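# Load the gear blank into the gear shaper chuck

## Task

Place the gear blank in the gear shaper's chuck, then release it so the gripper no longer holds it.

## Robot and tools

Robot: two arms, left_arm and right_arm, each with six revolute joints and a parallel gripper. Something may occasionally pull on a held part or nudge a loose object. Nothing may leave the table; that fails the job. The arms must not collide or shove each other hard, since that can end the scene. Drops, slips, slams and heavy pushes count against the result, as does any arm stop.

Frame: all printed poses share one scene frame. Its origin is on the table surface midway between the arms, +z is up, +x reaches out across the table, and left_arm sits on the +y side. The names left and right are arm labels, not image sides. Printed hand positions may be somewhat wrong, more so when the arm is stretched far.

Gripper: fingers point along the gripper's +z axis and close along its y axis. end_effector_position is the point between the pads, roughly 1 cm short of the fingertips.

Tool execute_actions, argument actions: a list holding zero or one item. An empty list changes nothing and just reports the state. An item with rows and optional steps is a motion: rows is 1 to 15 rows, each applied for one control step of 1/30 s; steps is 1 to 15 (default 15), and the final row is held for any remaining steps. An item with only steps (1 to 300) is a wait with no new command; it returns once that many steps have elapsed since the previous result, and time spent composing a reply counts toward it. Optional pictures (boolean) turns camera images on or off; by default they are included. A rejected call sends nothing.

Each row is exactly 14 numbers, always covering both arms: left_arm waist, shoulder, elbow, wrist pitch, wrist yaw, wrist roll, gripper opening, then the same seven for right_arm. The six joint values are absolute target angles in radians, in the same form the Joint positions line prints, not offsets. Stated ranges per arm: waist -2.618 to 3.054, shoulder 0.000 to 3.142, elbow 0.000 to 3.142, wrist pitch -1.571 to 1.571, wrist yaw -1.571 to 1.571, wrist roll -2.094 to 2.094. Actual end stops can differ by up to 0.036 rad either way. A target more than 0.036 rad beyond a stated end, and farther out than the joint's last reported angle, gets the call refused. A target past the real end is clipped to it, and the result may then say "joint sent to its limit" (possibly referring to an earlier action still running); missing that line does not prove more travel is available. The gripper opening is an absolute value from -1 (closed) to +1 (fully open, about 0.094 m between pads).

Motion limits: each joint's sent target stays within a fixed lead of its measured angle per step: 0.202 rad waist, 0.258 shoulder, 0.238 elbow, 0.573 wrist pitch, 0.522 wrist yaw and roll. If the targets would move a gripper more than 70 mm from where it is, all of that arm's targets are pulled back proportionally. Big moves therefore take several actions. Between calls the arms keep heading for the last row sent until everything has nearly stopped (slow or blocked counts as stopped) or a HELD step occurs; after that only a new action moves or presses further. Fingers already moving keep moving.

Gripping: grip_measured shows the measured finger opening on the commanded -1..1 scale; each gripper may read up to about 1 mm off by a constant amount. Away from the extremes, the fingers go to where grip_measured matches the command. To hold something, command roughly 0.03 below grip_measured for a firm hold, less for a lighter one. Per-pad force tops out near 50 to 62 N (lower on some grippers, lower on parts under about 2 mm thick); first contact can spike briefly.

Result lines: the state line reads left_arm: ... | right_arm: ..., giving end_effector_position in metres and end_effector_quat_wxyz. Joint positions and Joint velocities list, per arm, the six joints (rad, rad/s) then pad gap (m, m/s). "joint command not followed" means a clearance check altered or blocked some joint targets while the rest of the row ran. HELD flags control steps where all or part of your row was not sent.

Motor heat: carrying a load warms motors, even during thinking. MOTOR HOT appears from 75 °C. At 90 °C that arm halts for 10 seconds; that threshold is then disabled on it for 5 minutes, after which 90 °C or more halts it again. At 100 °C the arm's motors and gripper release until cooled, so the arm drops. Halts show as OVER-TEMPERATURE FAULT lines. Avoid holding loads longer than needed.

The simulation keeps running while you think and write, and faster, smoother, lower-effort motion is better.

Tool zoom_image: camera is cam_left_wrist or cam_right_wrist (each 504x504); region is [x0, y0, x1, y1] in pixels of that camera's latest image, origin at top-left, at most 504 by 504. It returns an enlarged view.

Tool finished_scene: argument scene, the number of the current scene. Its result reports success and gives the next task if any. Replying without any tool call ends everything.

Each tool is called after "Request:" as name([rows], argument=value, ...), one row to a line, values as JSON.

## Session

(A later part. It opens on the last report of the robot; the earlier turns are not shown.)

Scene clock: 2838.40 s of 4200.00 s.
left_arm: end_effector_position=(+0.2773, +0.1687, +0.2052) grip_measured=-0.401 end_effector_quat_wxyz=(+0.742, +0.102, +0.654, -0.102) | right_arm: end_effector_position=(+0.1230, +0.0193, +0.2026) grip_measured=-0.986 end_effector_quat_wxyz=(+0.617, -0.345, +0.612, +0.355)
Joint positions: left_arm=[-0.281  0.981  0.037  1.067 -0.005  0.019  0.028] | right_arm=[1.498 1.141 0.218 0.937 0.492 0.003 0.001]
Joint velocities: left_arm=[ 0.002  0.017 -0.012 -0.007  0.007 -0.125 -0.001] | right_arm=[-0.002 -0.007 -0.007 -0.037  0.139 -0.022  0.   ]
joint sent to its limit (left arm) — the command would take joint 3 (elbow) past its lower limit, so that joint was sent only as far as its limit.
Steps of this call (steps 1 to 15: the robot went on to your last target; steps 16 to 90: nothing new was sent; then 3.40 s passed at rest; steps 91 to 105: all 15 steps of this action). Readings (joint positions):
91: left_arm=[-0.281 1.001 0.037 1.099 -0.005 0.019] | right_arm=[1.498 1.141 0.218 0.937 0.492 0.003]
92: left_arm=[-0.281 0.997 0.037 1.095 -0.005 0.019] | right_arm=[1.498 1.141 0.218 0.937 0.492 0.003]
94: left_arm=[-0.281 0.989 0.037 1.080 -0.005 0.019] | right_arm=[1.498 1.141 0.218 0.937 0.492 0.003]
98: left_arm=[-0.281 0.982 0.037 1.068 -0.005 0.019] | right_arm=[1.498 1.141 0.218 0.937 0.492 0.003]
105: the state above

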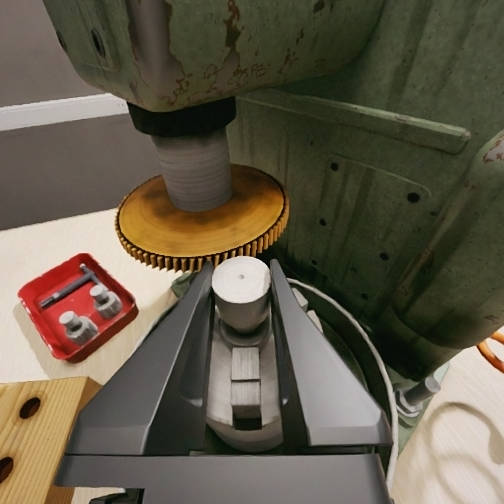

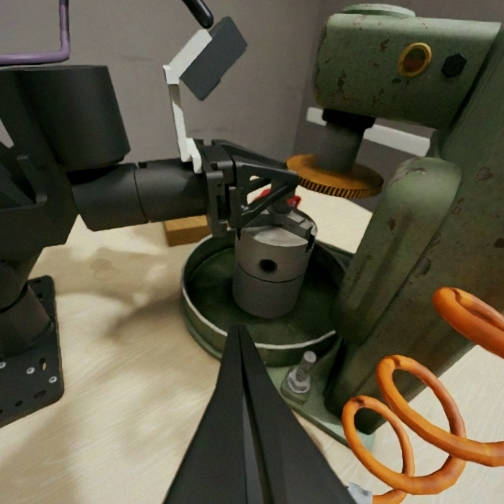

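Going in. Continue.

Request:
execute_actions([
  {"rows":[[-0.278,0.95,0.025,1.04,-0.006,0.015,-0.41,1.5,1.14,0.23,0.95,0.5,0,-1],[-0.278,0.945,0.025,1.03,-0.006,0.015,-0.41,1.5,1.14,0.23,0.95,0.5,0,-1],[-0.278,0.94,0.025,1.02,-0.006,0.015,-0.41,1.5,1.14,0.23,0.95,0.5,0,-1],[-0.278,0.935,0.025,1.01,-0.006,0.015,-0.41,1.5,1.14,0.23,0.95,0.5,0,-1]],"steps":15},
])

Request:
zoom_image(camera="cam_right_wrist", region=[230, 165, 320, 245])

Scene clock: 2843.40 s of 4200.00 s.
left_arm: end_effector_position=(+0.2766, +0.1688, +0.2044) grip_measured=-0.400 end_effector_quat_wxyz=(+0.740, +0.102, +0.657, -0.102) | right_arm: end_effector_position=(+0.1230, +0.0193, +0.2026) grip_measured=-0.986 end_effector_quat_wxyz=(+0.617, -0.345, +0.612, +0.355)
Joint positions: left_arm=[-0.281  0.966  0.037  1.046 -0.005  0.019  0.028] | right_arm=[1.498 1.141 0.218 0.937 0.492 0.003 0.001]
Joint velocities: left_arm=[-0.012 -0.022 -0.002 -0.051 -0.066 -0.007 -0.001] | right_arm=[-0.007 -0.007  0.007  0.051  0.022  0.037 -0.001]
Steps of this call (steps 1 to 15: the robot went on to your last target; steps 16 to 90: nothing new was sent; then 1.50 s passed at rest; steps 91 to 105: all 15 steps of this action). Readings (joint positions):
91: left_arm=[-0.281 0.981 0.037 1.067 -0.005 0.019] | right_arm=[1.498 1.141 0.218 0.937 0.492 0.003]
92: left_arm=[-0.281 0.979 0.037 1.064 -0.005 0.019] | right_arm=[1.498 1.141 0.218 0.937 0.492 0.003]
94: left_arm=[-0.281 0.971 0.037 1.053 -0.005 0.019] | right_arm=[1.498 1.141 0.218 0.937 0.492 0.003]
98: left_arm=[-0.281 0.966 0.037 1.046 -0.005 0.019] | right_arm=[1.498 1.141 0.218 0.937 0.492 0.003]
105: the state above

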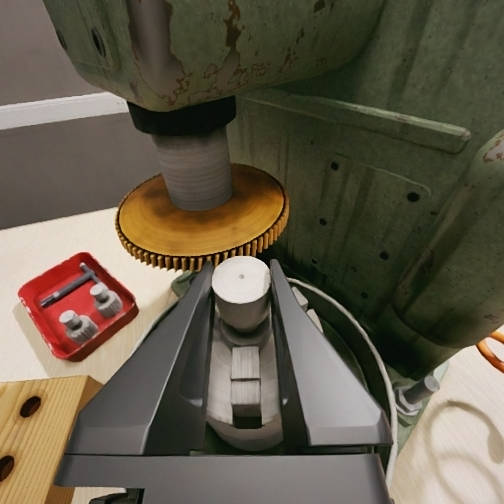

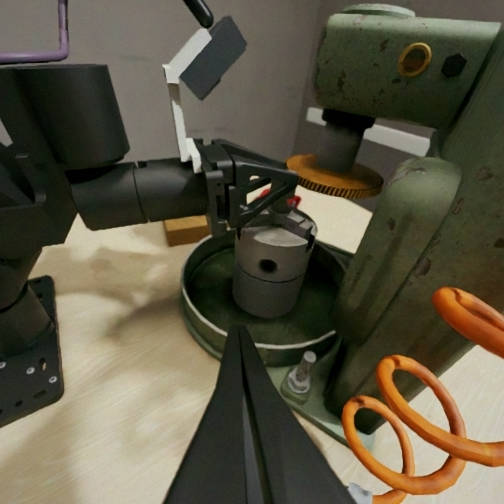

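Region (230, 165, 320, 245) of cam_right_wrist's 504x504 image, scaled by 5.600, with more detail than that image has.

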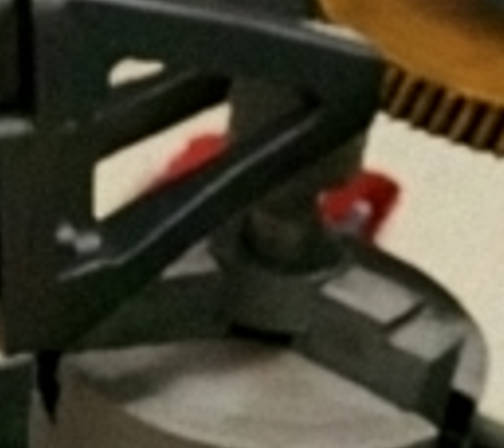

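About 3 mm in. Release to let it settle.

Request:
execute_actions([
  {"rows":[[-0.278,0.96,0.025,1.055,-0.006,0.015,-0.41,1.5,1.14,0.23,0.95,0.5,0,-1],[-0.278,0.96,0.025,1.055,-0.006,0.015,-0.41,1.5,1.14,0.23,0.95,0.5,0,-1],[-0.278,0.96,0.025,1.055,-0.006,0.015,-0.33,1.5,1.14,0.23,0.95,0.5,0,-1]],"steps":15},
])

Request:
zoom_image(camera="cam_right_wrist", region=[230, 165, 320, 245])

Scene clock: 2848.23 s of 4200.00 s.
left_arm: end_effector_position=(+0.2763, +0.1690, +0.2074) grip_measured=-0.332 end_effector_quat_wxyz=(+0.744, +0.102, +0.652, -0.102) | right_arm: end_effector_position=(+0.1230, +0.0193, +0.2026) grip_measured=-0.986 end_effector_quat_wxyz=(+0.617, -0.345, +0.612, +0.355)
Joint positions: left_arm=[-0.281  0.966  0.037  1.058 -0.005  0.019  0.031] | right_arm=[1.498 1.141 0.218 0.937 0.492 0.003 0.001]
Joint velocities: left_arm=[-0.002  0.002  0.007  0.037 -0.037 -0.007  0.001] | right_arm=[-0.012 -0.007  0.007  0.022 -0.081  0.022 -0.   ]
Steps of this call (steps 1 to 15: the robot went on to your last target; steps 16 to 90: nothing new was sent; then 1.33 s passed at rest; steps 91 to 105: all 15 steps of this action). Readings (joint positions):
91: left_arm=[-0.281 0.966 0.037 1.047 -0.005 0.019] | right_arm=[1.498 1.141 0.218 0.937 0.492 0.003]
92: left_arm=[-0.281 0.966 0.037 1.047 -0.005 0.019] | right_arm=[1.498 1.141 0.218 0.937 0.492 0.003]
94: left_arm=[-0.281 0.966 0.037 1.050 -0.005 0.019] | right_arm=[1.498 1.141 0.218 0.937 0.492 0.003]
98: left_arm=[-0.281 0.966 0.037 1.056 -0.005 0.019] | right_arm=[1.498 1.141 0.218 0.937 0.492 0.003]
105: the state above

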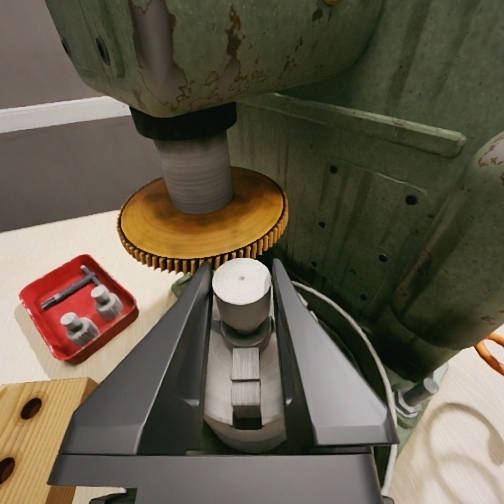

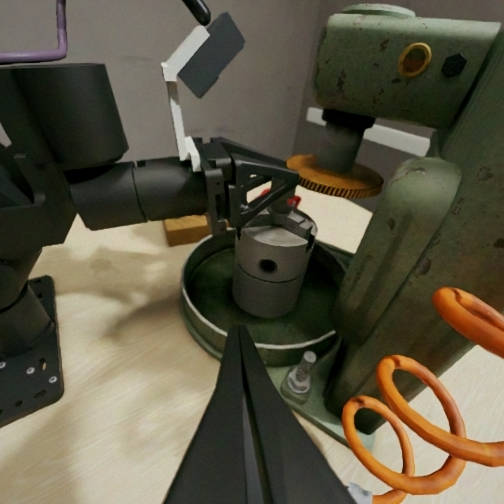

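Region (230, 165, 320, 245) of cam_right_wrist's 504x504 image, scaled by 5.600, with more detail than that image has.

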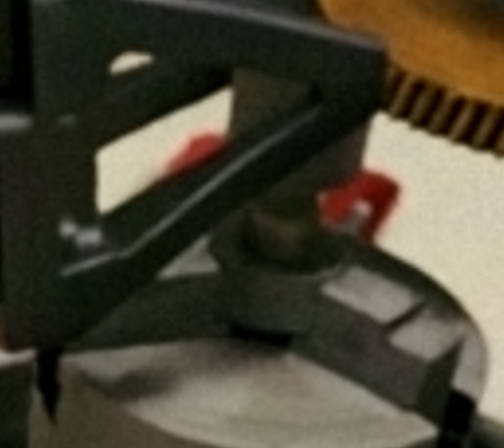

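Request:
execute_actions([
  {"rows":[[-0.278,0.94,0.05,1.05,-0.006,0.015,-0.2,1.5,1.14,0.23,0.95,0.5,0,-1],[-0.278,0.94,0.05,1.05,-0.006,0.015,-0.2,1.5,1.14,0.23,0.95,0.5,0,-1],[-0.278,0.94,0.05,1.05,-0.006,0.015,-0.2,1.5,1.14,0.23,0.95,0.5,0,-1],[-0.278,0.93,0.06,1.03,-0.006,0.015,-0.2,1.5,1.14,0.23,0.95,0.5,0,-1],[-0.278,0.918,0.07,1.0,-0.006,0.015,-0.2,1.5,1.14,0.23,0.95,0.5,0,-1],[-0.278,0.90,0.08,0.96,-0.006,0.015,-0.2,1.5,1.14,0.23,0.95,0.5,0,-1],[-0.278,0.88,0.091,0.915,-0.006,0.015,-0.2,1.5,1.14,0.23,0.95,0.5,0,-1],[-0.278,0.858,0.102,0.87,-0.006,0.015,-0.2,1.5,1.14,0.23,0.95,0.5,0,-1],[-0.278,0.836,0.114,0.825,-0.006,0.015,-0.2,1.5,1.14,0.23,0.95,0.5,0,-1]],"steps":15},
], pictures=false)

Request:
execute_actions([
  {"steps":10},
], pictures=false)

Scene clock: 2873.47 s of 4200.00 s.
left_arm: end_effector_position=(+0.2772, +0.1687, +0.2225) grip_measured=-0.202 end_effector_quat_wxyz=(+0.743, +0.102, +0.654, -0.102) | right_arm: end_effector_position=(+0.1230, +0.0193, +0.2026) grip_measured=-0.986 end_effector_quat_wxyz=(+0.617, -0.345, +0.612, +0.355)
Joint positions: left_arm=[-0.281  0.857  0.092  0.889 -0.005  0.019  0.037] | right_arm=[1.498 1.141 0.218 0.937 0.492 0.003 0.001]
Joint velocities: left_arm=[-0.012  0.007  0.002 -0.227 -0.022 -0.081  0.001] | right_arm=[-0.002 -0.007 -0.017 -0.022  0.037 -0.007 -0.001]
Steps of this call (steps 1 to 15: the robot went on to your last target; steps 16 to 90: nothing new was sent; then 21.73 s passed at rest; steps 91 to 105: all 15 steps of this action). Readings (joint positions):
91: left_arm=[-0.281 0.966 0.037 1.059 -0.005 0.019] | right_arm=[1.498 1.141 0.218 0.937 0.492 0.003]
92: left_arm=[-0.281 0.966 0.037 1.059 -0.005 0.019] | right_arm=[1.498 1.141 0.218 0.937 0.492 0.003]
94: left_arm=[-0.281 0.964 0.037 1.057 -0.005 0.019] | right_arm=[1.498 1.141 0.218 0.937 0.492 0.003]
98: left_arm=[-0.281 0.915 0.052 0.990 -0.005 0.019] | right_arm=[1.498 1.141 0.218 0.937 0.492 0.003]
105: the state above

Scene clock: 2873.80 s of 4200.00 s.
left_arm: end_effector_position=(+0.2781, +0.1684, +0.2134) grip_measured=-0.202 end_effector_quat_wxyz=(+0.730, +0.104, +0.668, -0.100) | right_arm: end_effector_position=(+0.1230, +0.0193, +0.2026) grip_measured=-0.986 end_effector_quat_wxyz=(+0.617, -0.345, +0.612, +0.355)
Joint positions: left_arm=[-0.281  0.857  0.092  0.852 -0.005  0.019  0.037] | right_arm=[1.498 1.141 0.218 0.937 0.492 0.003 0.001]
Joint velocities: left_arm=[-0.002  0.007 -0.022 -0.037 -0.051 -0.022 -0.001] | right_arm=[-0.002  0.007 -0.002  0.022 -0.022  0.095  0.   ]
Steps of this call (steps 1 to 10: the robot went on to your last target). Readings (joint positions):
1: left_arm=[-0.281 0.857 0.092 0.880 -0.005 0.019] | right_arm=[1.498 1.141 0.218 0.937 0.492 0.003]
2: left_arm=[-0.281 0.857 0.092 0.873 -0.005 0.019] | right_arm=[1.498 1.141 0.218 0.937 0.492 0.003]
4: left_arm=[-0.281 0.857 0.092 0.863 -0.005 0.019] | right_arm=[1.498 1.141 0.218 0.937 0.492 0.003]
8: left_arm=[-0.281 0.857 0.092 0.854 -0.005 0.019] | right_arm=[1.498 1.141 0.218 0.937 0.492 0.003]
10: the state above

Request:
execute_actions([
  {"rows":[[-0.278,0.836,0.114,0.78,-0.006,0.015,-0.2,1.5,1.14,0.23,0.95,0.5,0,-1],[-0.278,0.83,0.122,0.75,-0.006,0.015,-0.2,1.5,1.14,0.23,0.95,0.5,0,-1],[-0.278,0.822,0.13,0.72,-0.006,0.015,-0.2,1.5,1.14,0.23,0.95,0.5,0,-1],[-0.278,0.814,0.139,0.70,-0.006,0.015,-0.2,1.5,1.14,0.23,0.95,0.5,0,-1],[-0.278,0.806,0.148,0.68,-0.006,0.015,-0.2,1.5,1.14,0.23,0.95,0.5,0,-1],[-0.278,0.798,0.157,0.66,-0.006,0.015,-0.2,1.5,1.14,0.23,0.95,0.5,0,-1],[-0.278,0.79,0.166,0.655,-0.006,0.015,-0.2,1.5,1.14,0.23,0.95,0.5,0,-1]],"steps":15},
], pictures=false)

Request:
execute_actions([
  {"rows":[[-0.278,0.79,0.166,0.62,-0.006,0.015,-0.2,1.5,1.14,0.23,0.95,0.5,0,-1],[-0.278,0.78,0.176,0.58,-0.006,0.015,-0.2,1.5,1.14,0.23,0.95,0.5,0,-1],[-0.278,0.77,0.186,0.55,-0.006,0.015,-0.2,1.5,1.14,0.23,0.95,0.5,0,-1],[-0.278,0.76,0.196,0.52,-0.006,0.015,-0.2,1.5,1.14,0.23,0.95,0.5,0,-1],[-0.278,0.75,0.206,0.49,-0.006,0.015,-0.2,1.5,1.14,0.23,0.95,0.5,0,-1],[-0.278,0.74,0.216,0.46,-0.006,0.015,-0.2,1.5,1.14,0.23,0.95,0.5,0,-1],[-0.278,0.73,0.226,0.43,-0.006,0.015,-0.2,1.5,1.14,0.23,0.95,0.5,0,-1],[-0.278,0.72,0.236,0.41,-0.006,0.015,-0.2,1.5,1.14,0.23,0.95,0.5,0,-1],[-0.278,0.71,0.246,0.39,-0.006,0.015,-0.2,1.5,1.14,0.23,0.95,0.5,0,-1],[-0.278,0.704,0.252,0.385,-0.006,0.015,-0.2,1.5,1.14,0.23,0.95,0.5,0,-1]],"steps":15},
], pictures=false)

Request:
execute_actions([
  {"steps":15},
])

Request:
zoom_image(camera="cam_right_wrist", region=[230, 165, 320, 245])

Scene clock: 2898.10 s of 4200.00 s.
left_arm: end_effector_position=(+0.2811, +0.1675, +0.2106) grip_measured=-0.202 end_effector_quat_wxyz=(+0.708, +0.108, +0.691, -0.097) | right_arm: end_effector_position=(+0.1230, +0.0193, +0.2026) grip_measured=-0.986 end_effector_quat_wxyz=(+0.617, -0.345, +0.612, +0.355)
Joint positions: left_arm=[-0.281  0.812  0.142  0.693 -0.005  0.019  0.037] | right_arm=[1.498 1.141 0.218 0.937 0.492 0.003 0.001]
Joint velocities: left_arm=[ 0.007  0.017 -0.017 -0.051  0.037 -0.007 -0.   ] | right_arm=[-0.002 -0.007 -0.002  0.007  0.022  0.037  0.   ]
Steps of this call (steps 1 to 30: the robot went on to your last target; steps 31 to 90: nothing new was sent; then 20.80 s passed at rest; steps 91 to 105: all 15 steps of this action). Readings (joint positions):
91: left_arm=[-0.281 0.857 0.092 0.845 -0.005 0.019] | right_arm=[1.498 1.141 0.218 0.937 0.492 0.003]
92: left_arm=[-0.281 0.857 0.092 0.835 -0.005 0.019] | right_arm=[1.498 1.141 0.218 0.937 0.492 0.003]
94: left_arm=[-0.281 0.850 0.095 0.796 -0.005 0.019] | right_arm=[1.498 1.141 0.218 0.937 0.492 0.003]
98: left_arm=[-0.281 0.823 0.124 0.722 -0.005 0.019] | right_arm=[1.498 1.141 0.218 0.937 0.492 0.003]
105: the state above

Scene clock: 2898.60 s of 4200.00 s.
left_arm: end_effector_position=(+0.2797, +0.1679, +0.2168) grip_measured=-0.202 end_effector_quat_wxyz=(+0.682, +0.112, +0.717, -0.093) | right_arm: end_effector_position=(+0.1230, +0.0193, +0.2026) grip_measured=-0.986 end_effector_quat_wxyz=(+0.617, -0.345, +0.612, +0.355)
Joint positions: left_arm=[-0.281  0.726  0.229  0.445 -0.005  0.019  0.037] | right_arm=[1.498 1.141 0.218 0.937 0.492 0.003 0.001]
Joint velocities: left_arm=[ 0.002 -0.017 -0.002 -0.183 -0.022 -0.007  0.   ] | right_arm=[-0.002 -0.007 -0.002  0.022 -0.022  0.037 -0.   ]
Steps of this call (steps 1 to 15: all 15 steps of this action). Readings (joint positions):
1: left_arm=[-0.281 0.812 0.142 0.686 -0.005 0.019] | right_arm=[1.498 1.141 0.218 0.937 0.492 0.003]
2: left_arm=[-0.281 0.811 0.143 0.674 -0.005 0.019] | right_arm=[1.498 1.141 0.218 0.937 0.492 0.003]
4: left_arm=[-0.281 0.800 0.149 0.628 -0.005 0.019] | right_arm=[1.498 1.141 0.218 0.937 0.492 0.003]
8: left_arm=[-0.281 0.762 0.186 0.526 -0.005 0.019] | right_arm=[1.498 1.141 0.218 0.937 0.492 0.003]
15: the state above

Scene clock: 2899.10 s of 4200.00 s.
left_arm: end_effector_position=(+0.2791, +0.1681, +0.2082) grip_measured=-0.202 end_effector_quat_wxyz=(+0.670, +0.114, +0.728, -0.092) | right_arm: end_effector_position=(+0.1230, +0.0193, +0.2026) grip_measured=-0.986 end_effector_quat_wxyz=(+0.617, -0.345, +0.612, +0.355)
Joint positions: left_arm=[-0.281  0.726  0.229  0.41  -0.005  0.019  0.037] | right_arm=[1.498 1.141 0.218 0.937 0.492 0.003 0.001]
Joint velocities: left_arm=[ 0.012 -0.022  0.012  0.066 -0.11  -0.007  0.001] | right_arm=[-0.012 -0.002 -0.002 -0.066  0.022 -0.081  0.   ]
Steps of this call (steps 1 to 15: the robot went on to your last target). Readings (joint positions):
1: left_arm=[-0.281 0.726 0.229 0.438 -0.005 0.019] | right_arm=[1.498 1.141 0.218 0.937 0.492 0.003]
2: left_arm=[-0.281 0.726 0.229 0.431 -0.005 0.019] | right_arm=[1.498 1.141 0.218 0.937 0.492 0.003]
4: left_arm=[-0.281 0.726 0.229 0.422 -0.005 0.019] | right_arm=[1.498 1.141 0.218 0.937 0.492 0.003]
8: left_arm=[-0.281 0.726 0.229 0.414 -0.005 0.019] | right_arm=[1.498 1.141 0.218 0.937 0.492 0.003]
15: the state above

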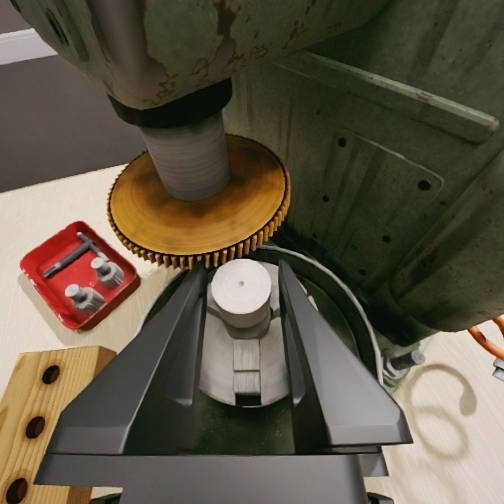

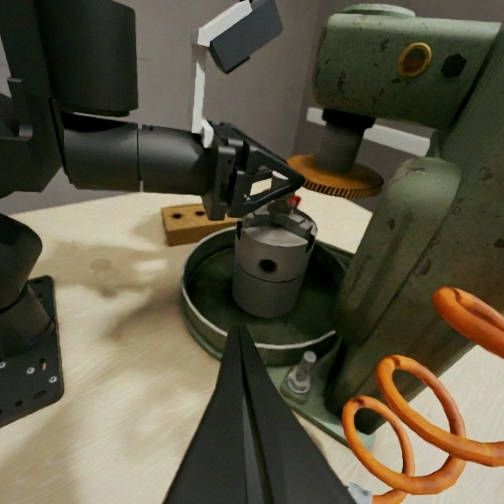

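Region (230, 165, 320, 245) of cam_right_wrist's 504x504 image, scaled by 5.600, with more detail than that image has.

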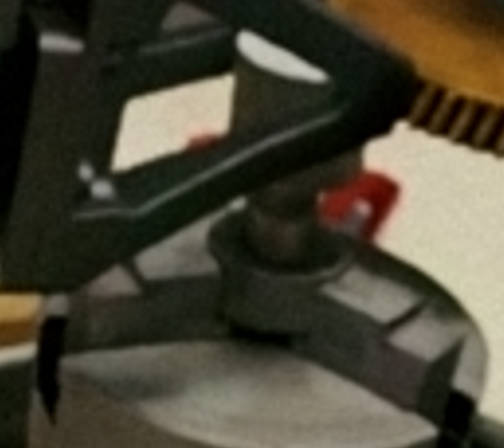

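Request:
execute_actions([
  {"rows":[[-0.278,0.715,0.24,0.39,-0.006,0.015,-0.42,1.5,1.14,0.23,0.95,0.5,0,-1]],"steps":15},
], pictures=false)

Request:
execute_actions([
  {"rows":[[-0.278,0.715,0.24,0.36,-0.02,-0.01,-0.42,1.5,1.14,0.23,0.95,0.5,0,-1]],"steps":15},
], pictures=false)

Request:
execute_actions([
  {"rows":[[-0.278,0.715,0.24,0.36,0.012,0.045,-0.42,1.5,1.14,0.23,0.95,0.5,0,-1]],"steps":15},
], pictures=false)

Scene clock: 2906.47 s of 4200.00 s.
left_arm: end_effector_position=(+0.2791, +0.1681, +0.2080) grip_measured=-0.405 end_effector_quat_wxyz=(+0.669, +0.114, +0.729, -0.092) | right_arm: end_effector_position=(+0.1230, +0.0193, +0.2026) grip_measured=-0.986 end_effector_quat_wxyz=(+0.617, -0.345, +0.612, +0.355)
Joint positions: left_arm=[-0.281  0.726  0.229  0.409 -0.005  0.018  0.028] | right_arm=[1.498 1.141 0.218 0.937 0.492 0.003 0.001]
Joint velocities: left_arm=[ 0.007 -0.012  0.007 -0.095  0.066  0.007 -0.   ] | right_arm=[ 0.002 -0.012  0.012 -0.051  0.022  0.037 -0.001]
Steps of this call (steps 1 to 15: the robot went on to your last target; steps 16 to 90: nothing new was sent; then 3.87 s passed at rest; steps 91 to 105: all 15 steps of this action). Readings (joint positions):
91: left_arm=[-0.281 0.726 0.229 0.409 -0.005 0.019] | right_arm=[1.498 1.141 0.218 0.937 0.492 0.003]
92: left_arm=[-0.281 0.726 0.229 0.409 -0.005 0.019] | right_arm=[1.498 1.141 0.218 0.937 0.492 0.003]
94: left_arm=[-0.281 0.726 0.229 0.409 -0.005 0.018] | right_arm=[1.498 1.141 0.218 0.937 0.492 0.003]
98: left_arm=[-0.281 0.726 0.229 0.409 -0.005 0.018] | right_arm=[1.498 1.141 0.218 0.937 0.492 0.003]
105: the state above

Scene clock: 2906.97 s of 4200.00 s.
left_arm: end_effector_position=(+0.2792, +0.1684, +0.2076) grip_measured=-0.405 end_effector_quat_wxyz=(+0.668, +0.109, +0.730, -0.095) | right_arm: end_effector_position=(+0.1230, +0.0193, +0.2026) grip_measured=-0.986 end_effector_quat_wxyz=(+0.617, -0.345, +0.612, +0.355)
Joint positions: left_arm=[-0.281  0.726  0.229  0.408 -0.006  0.007  0.028] | right_arm=[1.498 1.141 0.218 0.937 0.492 0.003 0.001]
Joint velocities: left_arm=[ 0.007 -0.022 -0.002  0.022 -0.007 -0.037  0.001] | right_arm=[-0.022  0.002 -0.002 -0.007 -0.007  0.022  0.   ]
Steps of this call (steps 1 to 15: all 15 steps of this action). Readings (joint positions):
1: left_arm=[-0.281 0.726 0.229 0.408 -0.006 0.015] | right_arm=[1.498 1.141 0.218 0.937 0.492 0.003]
2: left_arm=[-0.281 0.726 0.229 0.408 -0.006 0.012] | right_arm=[1.498 1.141 0.218 0.937 0.492 0.003]
4: left_arm=[-0.281 0.726 0.229 0.408 -0.006 0.009] | right_arm=[1.498 1.141 0.218 0.937 0.492 0.003]
8: left_arm=[-0.281 0.726 0.229 0.408 -0.006 0.008] | right_arm=[1.498 1.141 0.218 0.937 0.492 0.003]
15: the state above

Scene clock: 2907.47 s of 4200.00 s.
left_arm: end_effector_position=(+0.2790, +0.1680, +0.2076) grip_measured=-0.405 end_effector_quat_wxyz=(+0.669, +0.116, +0.729, -0.090) | right_arm: end_effector_position=(+0.1230, +0.0193, +0.2026) grip_measured=-0.986 end_effector_quat_wxyz=(+0.617, -0.345, +0.612, +0.355)
Joint positions: left_arm=[-0.281  0.726  0.229  0.408 -0.004  0.025  0.028] | right_arm=[1.498 1.141 0.218 0.937 0.492 0.003 0.001]
Joint velocities: left_arm=[-0.027 -0.007 -0.002  0.007  0.095  0.051  0.   ] | right_arm=[ 0.002 -0.017  0.007  0.051  0.007 -0.007  0.001]
Steps of this call (steps 1 to 15: all 15 steps of this action). Readings (joint positions):
1: left_arm=[-0.281 0.726 0.229 0.408 -0.006 0.013] | right_arm=[1.498 1.141 0.218 0.937 0.492 0.003]
2: left_arm=[-0.281 0.726 0.229 0.408 -0.005 0.018] | right_arm=[1.498 1.141 0.218 0.937 0.492 0.003]
4: left_arm=[-0.281 0.726 0.229 0.408 -0.004 0.022] | right_arm=[1.498 1.141 0.218 0.937 0.492 0.003]
8: left_arm=[-0.281 0.726 0.229 0.408 -0.004 0.024] | right_arm=[1.498 1.141 0.218 0.937 0.492 0.003]
15: the state above

Roll ≈0.016 centre. Now pull back with firm grip.

Request:
execute_actions([
  {"rows":[[-0.278,0.70,0.24,0.36,-0.008,0.008,-0.46,1.5,1.14,0.23,0.95,0.5,0,-1],[-0.278,0.697,0.24,0.36,-0.008,0.008,-0.46,1.5,1.14,0.23,0.95,0.5,0,-1],[-0.278,0.694,0.24,0.355,-0.006,0.012,-0.46,1.5,1.14,0.23,0.95,0.5,0,-1],[-0.278,0.69,0.24,0.35,-0.006,0.012,-0.46,1.5,1.14,0.23,0.95,0.5,0,-1]],"steps":15},
])

Request:
zoom_image(camera="cam_right_wrist", region=[230, 165, 320, 245])

Scene clock: 2912.17 s of 4200.00 s.
left_arm: end_effector_position=(+0.2790, +0.1680, +0.2075) grip_measured=-0.416 end_effector_quat_wxyz=(+0.669, +0.114, +0.729, -0.092) | right_arm: end_effector_position=(+0.1230, +0.0193, +0.2026) grip_measured=-0.986 end_effector_quat_wxyz=(+0.617, -0.345, +0.612, +0.355)
Joint positions: left_arm=[-0.281  0.726  0.229  0.407 -0.004  0.019  0.027] | right_arm=[1.498 1.141 0.218 0.937 0.492 0.003 0.001]
Joint velocities: left_arm=[ 0.007 -0.002 -0.012  0.022 -0.007 -0.022 -0.   ] | right_arm=[ 0.002  0.007  0.007 -0.022  0.051 -0.037 -0.001]
Steps of this call (steps 1 to 15: the robot went on to your last target; steps 16 to 90: nothing new was sent; then 1.20 s passed at rest; steps 91 to 105: all 15 steps of this action). Readings (joint positions):
91: left_arm=[-0.281 0.726 0.229 0.408 -0.004 0.022] | right_arm=[1.498 1.141 0.218 0.937 0.492 0.003]
92: left_arm=[-0.281 0.726 0.229 0.408 -0.004 0.019] | right_arm=[1.498 1.141 0.218 0.937 0.492 0.003]
94: left_arm=[-0.281 0.726 0.229 0.407 -0.004 0.019] | right_arm=[1.498 1.141 0.218 0.937 0.492 0.003]
98: left_arm=[-0.281 0.726 0.229 0.407 -0.004 0.019] | right_arm=[1.498 1.141 0.218 0.937 0.492 0.003]
105: the state above

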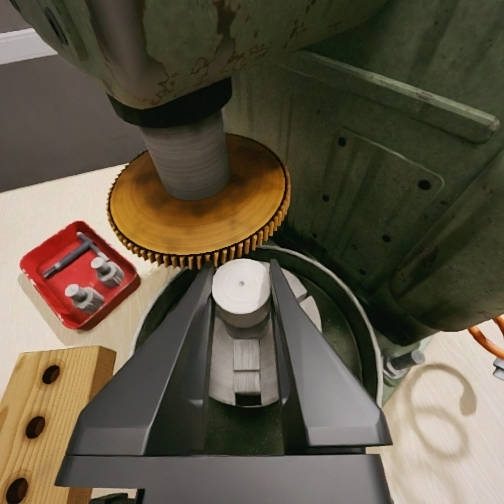

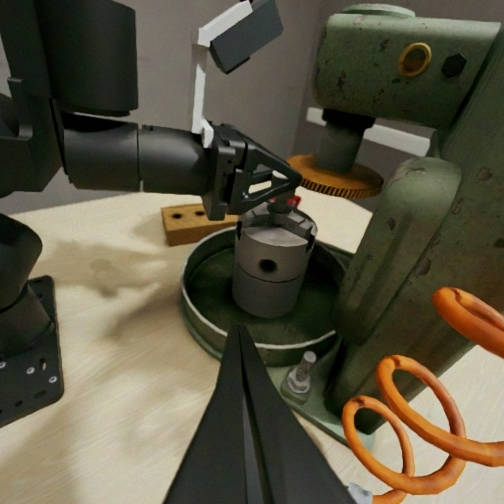

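Region (230, 165, 320, 245) of cam_right_wrist's 504x504 image, scaled by 5.600, with more detail than that image has.

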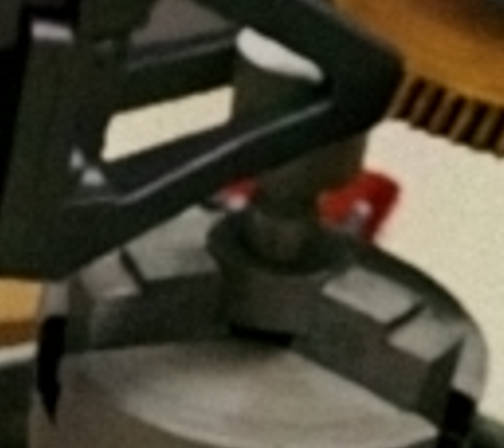

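Request:
execute_actions([
  {"rows":[[-0.278,0.725,0.21,0.40,-0.006,0.015,-0.48,1.5,1.14,0.23,0.95,0.5,0,-1],[-0.278,0.725,0.205,0.405,-0.006,0.015,-0.48,1.5,1.14,0.23,0.95,0.5,0,-1],[-0.278,0.725,0.20,0.41,-0.006,0.015,-0.48,1.5,1.14,0.23,0.95,0.5,0,-1],[-0.278,0.725,0.195,0.42,-0.006,0.015,-0.48,1.5,1.14,0.23,0.95,0.5,0,-1]],"steps":15},
], pictures=false)

Request:
execute_actions([
  {"rows":[[-0.278,0.725,0.195,0.385,-0.006,0.015,-0.48,1.5,1.14,0.23,0.95,0.5,0,-1]],"steps":15},
], pictures=false)

Scene clock: 2921.77 s of 4200.00 s.
left_arm: end_effector_position=(+0.2788, +0.1682, +0.2080) grip_measured=-0.416 end_effector_quat_wxyz=(+0.671, +0.113, +0.727, -0.092) | right_arm: end_effector_position=(+0.1230, +0.0193, +0.2026) grip_measured=-0.986 end_effector_quat_wxyz=(+0.617, -0.345, +0.612, +0.355)
Joint positions: left_arm=[-0.281  0.726  0.223  0.422 -0.005  0.018  0.027] | right_arm=[1.498 1.141 0.218 0.937 0.492 0.003 0.001]
Joint velocities: left_arm=[-0.012  0.002 -0.027  0.007 -0.022 -0.051 -0.001] | right_arm=[-0.017  0.007  0.007 -0.051 -0.051 -0.051  0.001]
Steps of this call (steps 1 to 15: the robot went on to your last target; steps 16 to 90: nothing new was sent; then 6.10 s passed at rest; steps 91 to 105: all 15 steps of this action). Readings (joint positions):
91: left_arm=[-0.281 0.726 0.229 0.409 -0.004 0.019] | right_arm=[1.498 1.141 0.218 0.937 0.492 0.003]
92: left_arm=[-0.281 0.726 0.229 0.409 -0.004 0.019] | right_arm=[1.498 1.141 0.218 0.937 0.492 0.003]
94: left_arm=[-0.281 0.726 0.228 0.410 -0.004 0.019] | right_arm=[1.498 1.141 0.218 0.937 0.492 0.003]
98: left_arm=[-0.281 0.726 0.223 0.420 -0.005 0.018] | right_arm=[1.498 1.141 0.218 0.937 0.492 0.003]
105: the state above

Scene clock: 2922.27 s of 4200.00 s.
left_arm: end_effector_position=(+0.2788, +0.1682, +0.2077) grip_measured=-0.416 end_effector_quat_wxyz=(+0.671, +0.113, +0.727, -0.092) | right_arm: end_effector_position=(+0.1230, +0.0193, +0.2026) grip_measured=-0.986 end_effector_quat_wxyz=(+0.617, -0.345, +0.612, +0.355)
Joint positions: left_arm=[-0.281  0.726  0.223  0.42  -0.005  0.018  0.027] | right_arm=[1.498 1.141 0.218 0.937 0.492 0.003 0.001]
Joint velocities: left_arm=[ 0.012  0.012  0.002 -0.022 -0.007  0.037  0.001] | right_arm=[ 0.002  0.002 -0.002 -0.007  0.022  0.007 -0.001]
Steps of this call (steps 1 to 15: all 15 steps of this action). Readings (joint positions):
1: left_arm=[-0.281 0.726 0.223 0.421 -0.005 0.018] | right_arm=[1.498 1.141 0.218 0.937 0.492 0.003]
2: left_arm=[-0.281 0.726 0.223 0.420 -0.005 0.018] | right_arm=[1.498 1.141 0.218 0.937 0.492 0.003]
4: left_arm=[-0.281 0.726 0.223 0.420 -0.005 0.018] | right_arm=[1.498 1.141 0.218 0.937 0.492 0.003]
8: left_arm=[-0.281 0.726 0.223 0.420 -0.005 0.018] | right_arm=[1.498 1.141 0.218 0.937 0.492 0.003]
15: the state above

Request:
execute_actions([
  {"rows":[[-0.278,0.725,0.19,0.425,-0.006,0.015,-0.48,1.5,1.14,0.23,0.95,0.5,0,-1],[-0.278,0.725,0.186,0.433,-0.006,0.015,-0.48,1.5,1.14,0.23,0.95,0.5,0,-1],[-0.278,0.725,0.182,0.44,-0.006,0.015,-0.48,1.5,1.14,0.23,0.95,0.5,0,-1]],"steps":15},
], pictures=false)

Request:
execute_actions([
  {"rows":[[-0.278,0.725,0.19,0.405,-0.006,0.015,-0.48,1.5,1.14,0.23,0.95,0.5,0,-1]],"steps":15},
], pictures=false)

Scene clock: 2929.77 s of 4200.00 s.
left_arm: end_effector_position=(+0.2786, +0.1683, +0.2080) grip_measured=-0.416 end_effector_quat_wxyz=(+0.675, +0.113, +0.724, -0.093) | right_arm: end_effector_position=(+0.1230, +0.0193, +0.2026) grip_measured=-0.986 end_effector_quat_wxyz=(+0.617, -0.345, +0.612, +0.355)
Joint positions: left_arm=[-0.281  0.727  0.214  0.44  -0.005  0.018  0.027] | right_arm=[1.498 1.141 0.218 0.937 0.492 0.003 0.001]
Joint velocities: left_arm=[-0.012 -0.012 -0.002 -0.051  0.051 -0.037 -0.001] | right_arm=[-0.007 -0.017 -0.002 -0.051  0.051 -0.007 -0.001]
Steps of this call (steps 1 to 15: the robot went on to your last target; steps 16 to 90: nothing new was sent; then 4.00 s passed at rest; steps 91 to 105: all 15 steps of this action). Readings (joint positions):
91: left_arm=[-0.281 0.726 0.223 0.422 -0.005 0.018] | right_arm=[1.498 1.141 0.218 0.937 0.492 0.003]
92: left_arm=[-0.281 0.726 0.223 0.422 -0.005 0.018] | right_arm=[1.498 1.141 0.218 0.937 0.492 0.003]
94: left_arm=[-0.281 0.726 0.218 0.432 -0.005 0.018] | right_arm=[1.498 1.141 0.218 0.937 0.492 0.003]
98: left_arm=[-0.281 0.727 0.214 0.439 -0.005 0.018] | right_arm=[1.498 1.141 0.218 0.937 0.492 0.003]
105: the state above

Scene clock: 2930.27 s of 4200.00 s.
left_arm: end_effector_position=(+0.2785, +0.1683, +0.2078) grip_measured=-0.416 end_effector_quat_wxyz=(+0.674, +0.113, +0.724, -0.093) | right_arm: end_effector_position=(+0.1230, +0.0193, +0.2026) grip_measured=-0.986 end_effector_quat_wxyz=(+0.617, -0.345, +0.612, +0.355)
Joint positions: left_arm=[-0.281  0.727  0.214  0.439 -0.005  0.018  0.027] | right_arm=[1.498 1.141 0.218 0.937 0.492 0.003 0.001]
Joint velocities: left_arm=[-0.002  0.007  0.002 -0.022  0.007 -0.022  0.001] | right_arm=[ 0.007 -0.002 -0.002  0.022  0.022 -0.022 -0.001]
Steps of this call (steps 1 to 15: all 15 steps of this action). Readings (joint positions):
1: left_arm=[-0.281 0.727 0.214 0.439 -0.005 0.018] | right_arm=[1.498 1.141 0.218 0.937 0.492 0.003]
2: left_arm=[-0.281 0.727 0.214 0.439 -0.005 0.018] | right_arm=[1.498 1.141 0.218 0.937 0.492 0.003]
4: left_arm=[-0.281 0.727 0.214 0.439 -0.005 0.018] | right_arm=[1.498 1.141 0.218 0.937 0.492 0.003]
8: left_arm=[-0.281 0.727 0.214 0.439 -0.005 0.018] | right_arm=[1.498 1.141 0.218 0.937 0.492 0.003]
15: the state above

Request:
execute_actions([
  {"rows":[[-0.278,0.725,0.20,0.33,-0.006,0.015,-0.5,1.5,1.14,0.23,0.95,0.5,0,-1]],"steps":15},
], pictures=false)

Request:
execute_actions([
  {"rows":[[-0.278,0.725,0.235,0.33,-0.006,0.015,-0.5,1.5,1.14,0.23,0.95,0.5,0,-1]],"steps":15},
], pictures=false)

Request:
execute_actions([
  {"rows":[[-0.278,0.725,0.25,0.31,-0.006,0.015,-0.5,1.5,1.14,0.23,0.95,0.5,0,-1]],"steps":15},
])

Request:
zoom_image(camera="cam_right_wrist", region=[230, 165, 320, 245])

Scene clock: 2938.60 s of 4200.00 s.
left_arm: end_effector_position=(+0.2785, +0.1683, +0.2068) grip_measured=-0.416 end_effector_quat_wxyz=(+0.673, +0.113, +0.725, -0.093) | right_arm: end_effector_position=(+0.1230, +0.0193, +0.2026) grip_measured=-0.986 end_effector_quat_wxyz=(+0.617, -0.345, +0.612, +0.355)
Joint positions: left_arm=[-0.281  0.727  0.214  0.435 -0.005  0.017  0.027] | right_arm=[1.498 1.141 0.218 0.937 0.492 0.003 0.001]
Joint velocities: left_arm=[ 0.017 -0.007  0.012 -0.007  0.022 -0.095  0.   ] | right_arm=[ 0.007  0.002  0.007 -0.007 -0.022  0.022 -0.   ]
Steps of this call (steps 1 to 15: the robot went on to your last target; steps 16 to 90: nothing new was sent; then 4.83 s passed at rest; steps 91 to 105: all 15 steps of this action). Readings (joint positions):
91: left_arm=[-0.281 0.727 0.214 0.435 -0.005 0.017] | right_arm=[1.498 1.141 0.218 0.937 0.492 0.003]
92: left_arm=[-0.281 0.727 0.214 0.435 -0.005 0.017] | right_arm=[1.498 1.141 0.218 0.937 0.492 0.003]
94: left_arm=[-0.281 0.727 0.214 0.435 -0.005 0.017] | right_arm=[1.498 1.141 0.218 0.937 0.492 0.003]
98: left_arm=[-0.281 0.727 0.214 0.435 -0.005 0.017] | right_arm=[1.498 1.141 0.218 0.937 0.492 0.003]
105: the state above

Scene clock: 2939.10 s of 4200.00 s.
left_arm: end_effector_position=(+0.2788, +0.1682, +0.2069) grip_measured=-0.416 end_effector_quat_wxyz=(+0.670, +0.113, +0.728, -0.092) | right_arm: end_effector_position=(+0.1230, +0.0193, +0.2026) grip_measured=-0.986 end_effector_quat_wxyz=(+0.617, -0.345, +0.612, +0.355)
Joint positions: left_arm=[-0.281  0.727  0.222  0.42  -0.005  0.017  0.027] | right_arm=[1.498 1.141 0.218 0.937 0.492 0.003 0.001]
Joint velocities: left_arm=[-0.012 -0.007 -0.007  0.037 -0.037 -0.081 -0.001] | right_arm=[-0.002 -0.012  0.007 -0.022 -0.037  0.022  0.   ]
Steps of this call (steps 1 to 15: all 15 steps of this action). Readings (joint positions):
1: left_arm=[-0.281 0.727 0.217 0.431 -0.005 0.017] | right_arm=[1.498 1.141 0.218 0.937 0.492 0.003]
2: left_arm=[-0.281 0.727 0.220 0.425 -0.005 0.017] | right_arm=[1.498 1.141 0.218 0.937 0.492 0.003]
4: left_arm=[-0.281 0.727 0.222 0.421 -0.005 0.017] | right_arm=[1.498 1.141 0.218 0.937 0.492 0.003]
8: left_arm=[-0.281 0.727 0.222 0.420 -0.005 0.017] | right_arm=[1.498 1.141 0.218 0.937 0.492 0.003]
15: the state above

Scene clock: 2939.60 s of 4200.00 s.
left_arm: end_effector_position=(+0.2794, +0.1680, +0.2069) grip_measured=-0.416 end_effector_quat_wxyz=(+0.665, +0.114, +0.732, -0.091) | right_arm: end_effector_position=(+0.1230, +0.0193, +0.2026) grip_measured=-0.986 end_effector_quat_wxyz=(+0.617, -0.345, +0.612, +0.355)
Joint positions: left_arm=[-0.281  0.727  0.235  0.393 -0.005  0.017  0.027] | right_arm=[1.498 1.141 0.218 0.937 0.492 0.003 0.001]
Joint velocities: left_arm=[-0.007 -0.017  0.007 -0.037  0.007 -0.037  0.001] | right_arm=[-0.017  0.007 -0.017 -0.022  0.007 -0.007 -0.   ]
Steps of this call (steps 1 to 15: all 15 steps of this action). Readings (joint positions):
1: left_arm=[-0.281 0.727 0.224 0.416 -0.005 0.017] | right_arm=[1.498 1.141 0.218 0.937 0.492 0.003]
2: left_arm=[-0.281 0.727 0.227 0.410 -0.005 0.017] | right_arm=[1.498 1.141 0.218 0.937 0.492 0.003]
4: left_arm=[-0.281 0.727 0.231 0.402 -0.005 0.017] | right_arm=[1.498 1.141 0.218 0.937 0.492 0.003]
8: left_arm=[-0.281 0.727 0.234 0.395 -0.005 0.017] | right_arm=[1.498 1.141 0.218 0.937 0.492 0.003]
15: the state above

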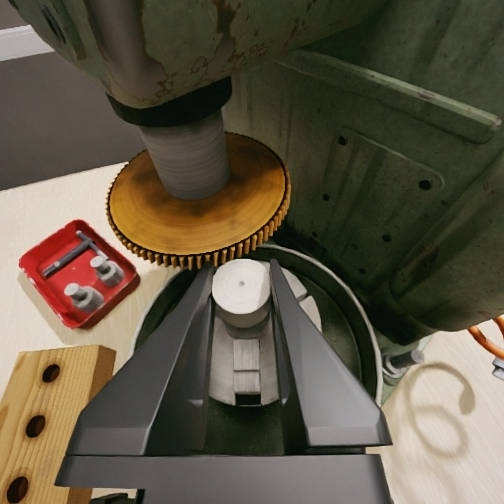

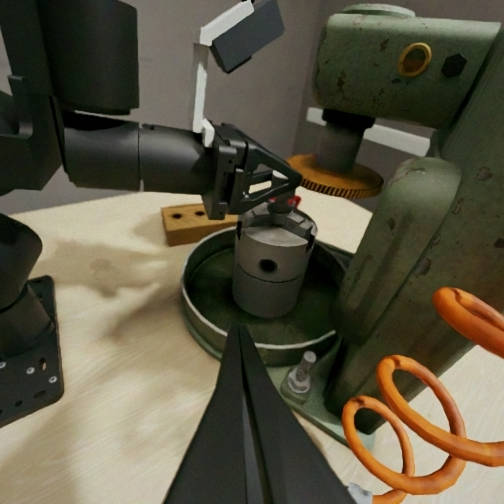

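Region (230, 165, 320, 245) of cam_right_wrist's 504x504 image, scaled by 5.600, with more detail than that image has.

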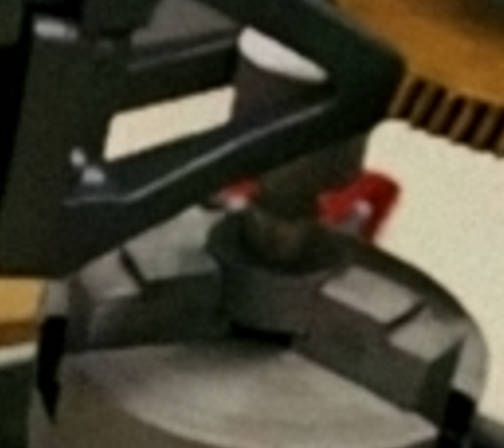

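Request:
execute_actions([
  {"rows":[[-0.278,0.725,0.22,0.43,-0.006,0.015,-0.5,1.5,1.14,0.23,0.95,0.5,0,-1]],"steps":15},
], pictures=false)

Request:
execute_actions([
  {"rows":[[-0.278,0.725,0.21,0.45,-0.006,0.015,-0.5,1.5,1.14,0.23,0.95,0.5,0,-1],[-0.278,0.725,0.205,0.46,-0.006,0.015,-0.5,1.5,1.14,0.23,0.95,0.5,0,-1],[-0.278,0.725,0.2,0.47,-0.006,0.015,-0.5,1.5,1.14,0.23,0.95,0.5,0,-1],[-0.278,0.725,0.195,0.48,-0.006,0.015,-0.5,1.5,1.14,0.23,0.95,0.5,0,-1]],"steps":15},
], pictures=false)

Scene clock: 2949.73 s of 4200.00 s.
left_arm: end_effector_position=(+0.2795, +0.1680, +0.2083) grip_measured=-0.416 end_effector_quat_wxyz=(+0.667, +0.114, +0.730, -0.092) | right_arm: end_effector_position=(+0.1230, +0.0193, +0.2026) grip_measured=-0.986 end_effector_quat_wxyz=(+0.617, -0.345, +0.612, +0.355)
Joint positions: left_arm=[-0.281  0.727  0.235  0.399 -0.005  0.017  0.027] | right_arm=[1.498 1.141 0.218 0.937 0.492 0.003 0.001]
Joint velocities: left_arm=[ 0.002 -0.012 -0.002 -0.051 -0.007 -0.007  0.   ] | right_arm=[-0.002  0.002 -0.012 -0.051 -0.007 -0.007  0.   ]
Steps of this call (steps 1 to 15: the robot went on to your last target; steps 16 to 90: nothing new was sent; then 6.63 s passed at rest; steps 91 to 105: all 15 steps of this action). Readings (joint positions):
91: left_arm=[-0.281 0.727 0.235 0.399 -0.005 0.017] | right_arm=[1.498 1.141 0.218 0.937 0.492 0.003]
92: left_arm=[-0.281 0.727 0.235 0.399 -0.005 0.017] | right_arm=[1.498 1.141 0.218 0.937 0.492 0.003]
94: left_arm=[-0.281 0.727 0.235 0.399 -0.005 0.017] | right_arm=[1.498 1.141 0.218 0.937 0.492 0.003]
98: left_arm=[-0.281 0.727 0.235 0.399 -0.005 0.017] | right_arm=[1.498 1.141 0.218 0.937 0.492 0.003]
105: the state above

Scene clock: 2950.23 s of 4200.00 s.
left_arm: end_effector_position=(+0.2788, +0.1682, +0.2085) grip_measured=-0.416 end_effector_quat_wxyz=(+0.675, +0.113, +0.723, -0.093) | right_arm: end_effector_position=(+0.1230, +0.0193, +0.2026) grip_measured=-0.986 end_effector_quat_wxyz=(+0.617, -0.345, +0.612, +0.355)
Joint positions: left_arm=[-0.281  0.728  0.215  0.442 -0.005  0.017  0.027] | right_arm=[1.498 1.141 0.218 0.937 0.492 0.003 0.001]
Joint velocities: left_arm=[ 0.002  0.002 -0.002 -0.007  0.022 -0.051  0.   ] | right_arm=[-0.007  0.012 -0.012  0.007  0.007 -0.066  0.   ]
Steps of this call (steps 1 to 15: all 15 steps of this action). Readings (joint positions):
1: left_arm=[-0.281 0.727 0.234 0.402 -0.005 0.017] | right_arm=[1.498 1.141 0.218 0.937 0.492 0.003]
2: left_arm=[-0.281 0.727 0.230 0.409 -0.005 0.017] | right_arm=[1.498 1.141 0.218 0.937 0.492 0.003]
4: left_arm=[-0.281 0.727 0.222 0.426 -0.005 0.017] | right_arm=[1.498 1.141 0.218 0.937 0.492 0.003]
8: left_arm=[-0.281 0.727 0.216 0.438 -0.005 0.017] | right_arm=[1.498 1.141 0.218 0.937 0.492 0.003]
15: the state above

Request:
execute_actions([
  {"rows":[[-0.278,0.69,0.2,0.44,-0.006,0.015,-0.5,1.5,1.14,0.23,0.95,0.5,0,-1]],"steps":10},
], pictures=false)

Request:
execute_actions([
  {"rows":[[-0.278,0.675,0.2,0.43,-0.006,0.015,-0.5,1.5,1.14,0.23,0.95,0.5,0,-1]],"steps":12},
])

Request:
zoom_image(camera="cam_right_wrist", region=[230, 165, 320, 245])

Scene clock: 2955.97 s of 4200.00 s.
left_arm: end_effector_position=(+0.2787, +0.1682, +0.2082) grip_measured=-0.416 end_effector_quat_wxyz=(+0.675, +0.113, +0.723, -0.093) | right_arm: end_effector_position=(+0.1230, +0.0193, +0.2026) grip_measured=-0.986 end_effector_quat_wxyz=(+0.617, -0.345, +0.612, +0.355)
Joint positions: left_arm=[-0.281  0.728  0.215  0.441 -0.005  0.017  0.027] | right_arm=[1.498 1.141 0.218 0.937 0.492 0.003 0.001]
Joint velocities: left_arm=[-0.007 -0.007 -0.012  0.022 -0.037  0.022 -0.001] | right_arm=[ 0.012  0.002 -0.017  0.022 -0.081  0.022 -0.   ]
Steps of this call (steps 1 to 15: the robot went on to your last target; steps 16 to 90: nothing new was sent; then 2.40 s passed at rest; steps 91 to 100: all 10 steps of this action). Readings (joint positions):
91: left_arm=[-0.281 0.728 0.215 0.441 -0.005 0.017] | right_arm=[1.498 1.141 0.218 0.937 0.492 0.003]
92: left_arm=[-0.281 0.728 0.215 0.441 -0.005 0.017] | right_arm=[1.498 1.141 0.218 0.937 0.492 0.003]
94: left_arm=[-0.281 0.728 0.215 0.441 -0.005 0.017] | right_arm=[1.498 1.141 0.218 0.937 0.492 0.003]
98: left_arm=[-0.281 0.728 0.215 0.441 -0.005 0.017] | right_arm=[1.498 1.141 0.218 0.937 0.492 0.003]
100: the state above

Scene clock: 2956.37 s of 4200.00 s.
left_arm: end_effector_position=(+0.2786, +0.1683, +0.2081) grip_measured=-0.416 end_effector_quat_wxyz=(+0.674, +0.113, +0.724, -0.093) | right_arm: end_effector_position=(+0.1230, +0.0193, +0.2026) grip_measured=-0.986 end_effector_quat_wxyz=(+0.617, -0.345, +0.612, +0.355)
Joint positions: left_arm=[-0.281  0.726  0.215  0.439 -0.005  0.017  0.027] | right_arm=[1.498 1.141 0.218 0.937 0.492 0.003 0.001]
Joint velocities: left_arm=[ 0.002 -0.022 -0.002  0.007  0.022 -0.037  0.001] | right_arm=[-0.007 -0.027 -0.007  0.022  0.051 -0.007  0.   ]
Steps of this call (steps 1 to 12: all 12 steps of this action). Readings (joint positions):
1: left_arm=[-0.281 0.727 0.215 0.440 -0.005 0.017] | right_arm=[1.498 1.141 0.218 0.937 0.492 0.003]
2: left_arm=[-0.281 0.726 0.215 0.439 -0.005 0.017] | right_arm=[1.498 1.141 0.218 0.937 0.492 0.003]
4: left_arm=[-0.281 0.726 0.215 0.439 -0.005 0.017] | right_arm=[1.498 1.141 0.218 0.937 0.492 0.003]
8: left_arm=[-0.281 0.726 0.215 0.439 -0.005 0.017] | right_arm=[1.498 1.141 0.218 0.937 0.492 0.003]
12: the state above

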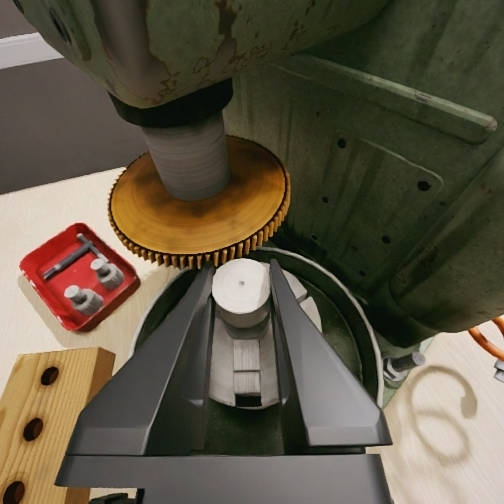

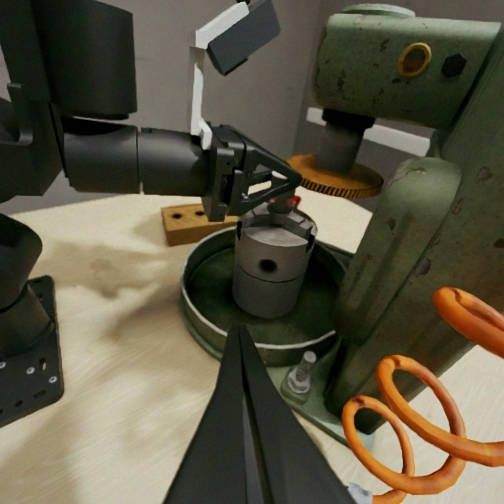

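Region (230, 165, 320, 245) of cam_right_wrist's 504x504 image, scaled by 5.600, with more detail than that image has.

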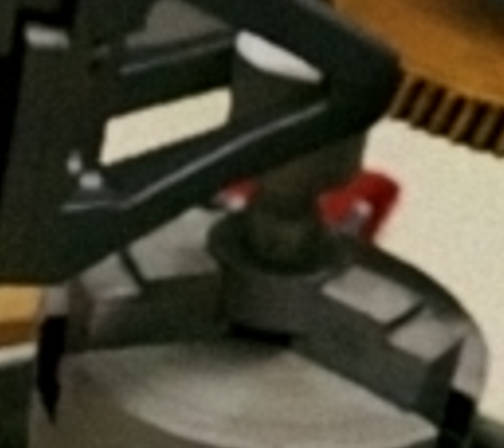

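Request:
execute_actions([
  {"rows":[[-0.278,0.745,0.215,0.42,-0.006,0.015,-0.44,1.5,1.14,0.23,0.95,0.5,0,-1]],"steps":12},
], pictures=false)

Request:
execute_actions([
  {"rows":[[-0.278,0.757,0.215,0.425,-0.006,0.015,-0.44,1.5,1.14,0.23,0.95,0.5,0,-1]],"steps":12},
], pictures=false)

Request:
execute_actions([
  {"rows":[[-0.278,0.77,0.215,0.43,-0.006,0.015,-0.44,1.5,1.14,0.23,0.95,0.5,0,-1]],"steps":12},
], pictures=false)

Scene clock: 2963.27 s of 4200.00 s.
left_arm: end_effector_position=(+0.2789, +0.1681, +0.2075) grip_measured=-0.416 end_effector_quat_wxyz=(+0.674, +0.113, +0.724, -0.093) | right_arm: end_effector_position=(+0.1230, +0.0193, +0.2026) grip_measured=-0.986 end_effector_quat_wxyz=(+0.617, -0.345, +0.612, +0.355)
Joint positions: left_arm=[-0.281  0.73   0.215  0.441 -0.005  0.017  0.027] | right_arm=[1.498 1.141 0.218 0.937 0.492 0.003 0.001]
Joint velocities: left_arm=[-0.002  0.007  0.007 -0.051 -0.081 -0.051  0.   ] | right_arm=[ 0.002 -0.007  0.007 -0.037 -0.022  0.007 -0.   ]
Steps of this call (steps 1 to 15: the robot went on to your last target; steps 16 to 90: nothing new was sent; then 3.50 s passed at rest; steps 91 to 102: all 12 steps of this action). Readings (joint positions):
91: left_arm=[-0.281 0.730 0.215 0.440 -0.005 0.017] | right_arm=[1.498 1.141 0.218 0.937 0.492 0.003]
92: left_arm=[-0.281 0.730 0.215 0.441 -0.005 0.017] | right_arm=[1.498 1.141 0.218 0.937 0.492 0.003]
94: left_arm=[-0.281 0.730 0.215 0.441 -0.005 0.017] | right_arm=[1.498 1.141 0.218 0.937 0.492 0.003]
98: left_arm=[-0.281 0.730 0.215 0.441 -0.005 0.017] | right_arm=[1.498 1.141 0.218 0.937 0.492 0.003]
102: the state above

Scene clock: 2963.67 s of 4200.00 s.
left_arm: end_effector_position=(+0.2789, +0.1681, +0.2075) grip_measured=-0.416 end_effector_quat_wxyz=(+0.674, +0.113, +0.724, -0.093) | right_arm: end_effector_position=(+0.1230, +0.0193, +0.2026) grip_measured=-0.986 end_effector_quat_wxyz=(+0.617, -0.345, +0.612, +0.355)
Joint positions: left_arm=[-0.281  0.73   0.215  0.441 -0.005  0.017  0.027] | right_arm=[1.498 1.141 0.218 0.937 0.492 0.003 0.001]
Joint velocities: left_arm=[ 0.012 -0.012 -0.002 -0.022 -0.051  0.007 -0.001] | right_arm=[-0.007 -0.007  0.002  0.037 -0.022 -0.007  0.   ]
Steps of this call (steps 1 to 12: all 12 steps of this action). Readings (joint positions):
1: left_arm=[-0.281 0.730 0.215 0.441 -0.005 0.017] | right_arm=[1.498 1.141 0.218 0.937 0.492 0.003]
2: left_arm=[-0.281 0.730 0.215 0.441 -0.005 0.017] | right_arm=[1.498 1.141 0.218 0.937 0.492 0.003]
4: left_arm=[-0.281 0.730 0.215 0.441 -0.005 0.017] | right_arm=[1.498 1.141 0.218 0.937 0.492 0.003]
8: left_arm=[-0.281 0.730 0.215 0.441 -0.005 0.017] | right_arm=[1.498 1.141 0.218 0.937 0.492 0.003]
12: the state above

Scene clock: 2964.07 s of 4200.00 s.
left_arm: end_effector_position=(+0.2800, +0.1678, +0.2073) grip_measured=-0.416 end_effector_quat_wxyz=(+0.674, +0.113, +0.724, -0.093) | right_arm: end_effector_position=(+0.1230, +0.0193, +0.2026) grip_measured=-0.986 end_effector_quat_wxyz=(+0.617, -0.345, +0.612, +0.355)
Joint positions: left_arm=[-0.281  0.74   0.215  0.452 -0.005  0.017  0.027] | right_arm=[1.498 1.141 0.218 0.937 0.492 0.003 0.001]
Joint velocities: left_arm=[-0.007  0.002 -0.012  0.125 -0.007 -0.095 -0.002] | right_arm=[ 0.007  0.007 -0.012  0.022  0.051  0.007  0.   ]
Steps of this call (steps 1 to 12: all 12 steps of this action). Readings (joint positions):
1: left_arm=[-0.281 0.733 0.215 0.443 -0.005 0.017] | right_arm=[1.498 1.141 0.218 0.937 0.492 0.003]
2: left_arm=[-0.281 0.738 0.215 0.448 -0.005 0.017] | right_arm=[1.498 1.141 0.218 0.937 0.492 0.003]
4: left_arm=[-0.281 0.740 0.215 0.452 -0.005 0.017] | right_arm=[1.498 1.141 0.218 0.937 0.492 0.003]
8: left_arm=[-0.281 0.740 0.215 0.452 -0.005 0.017] | right_arm=[1.498 1.141 0.218 0.937 0.492 0.003]
12: the state above


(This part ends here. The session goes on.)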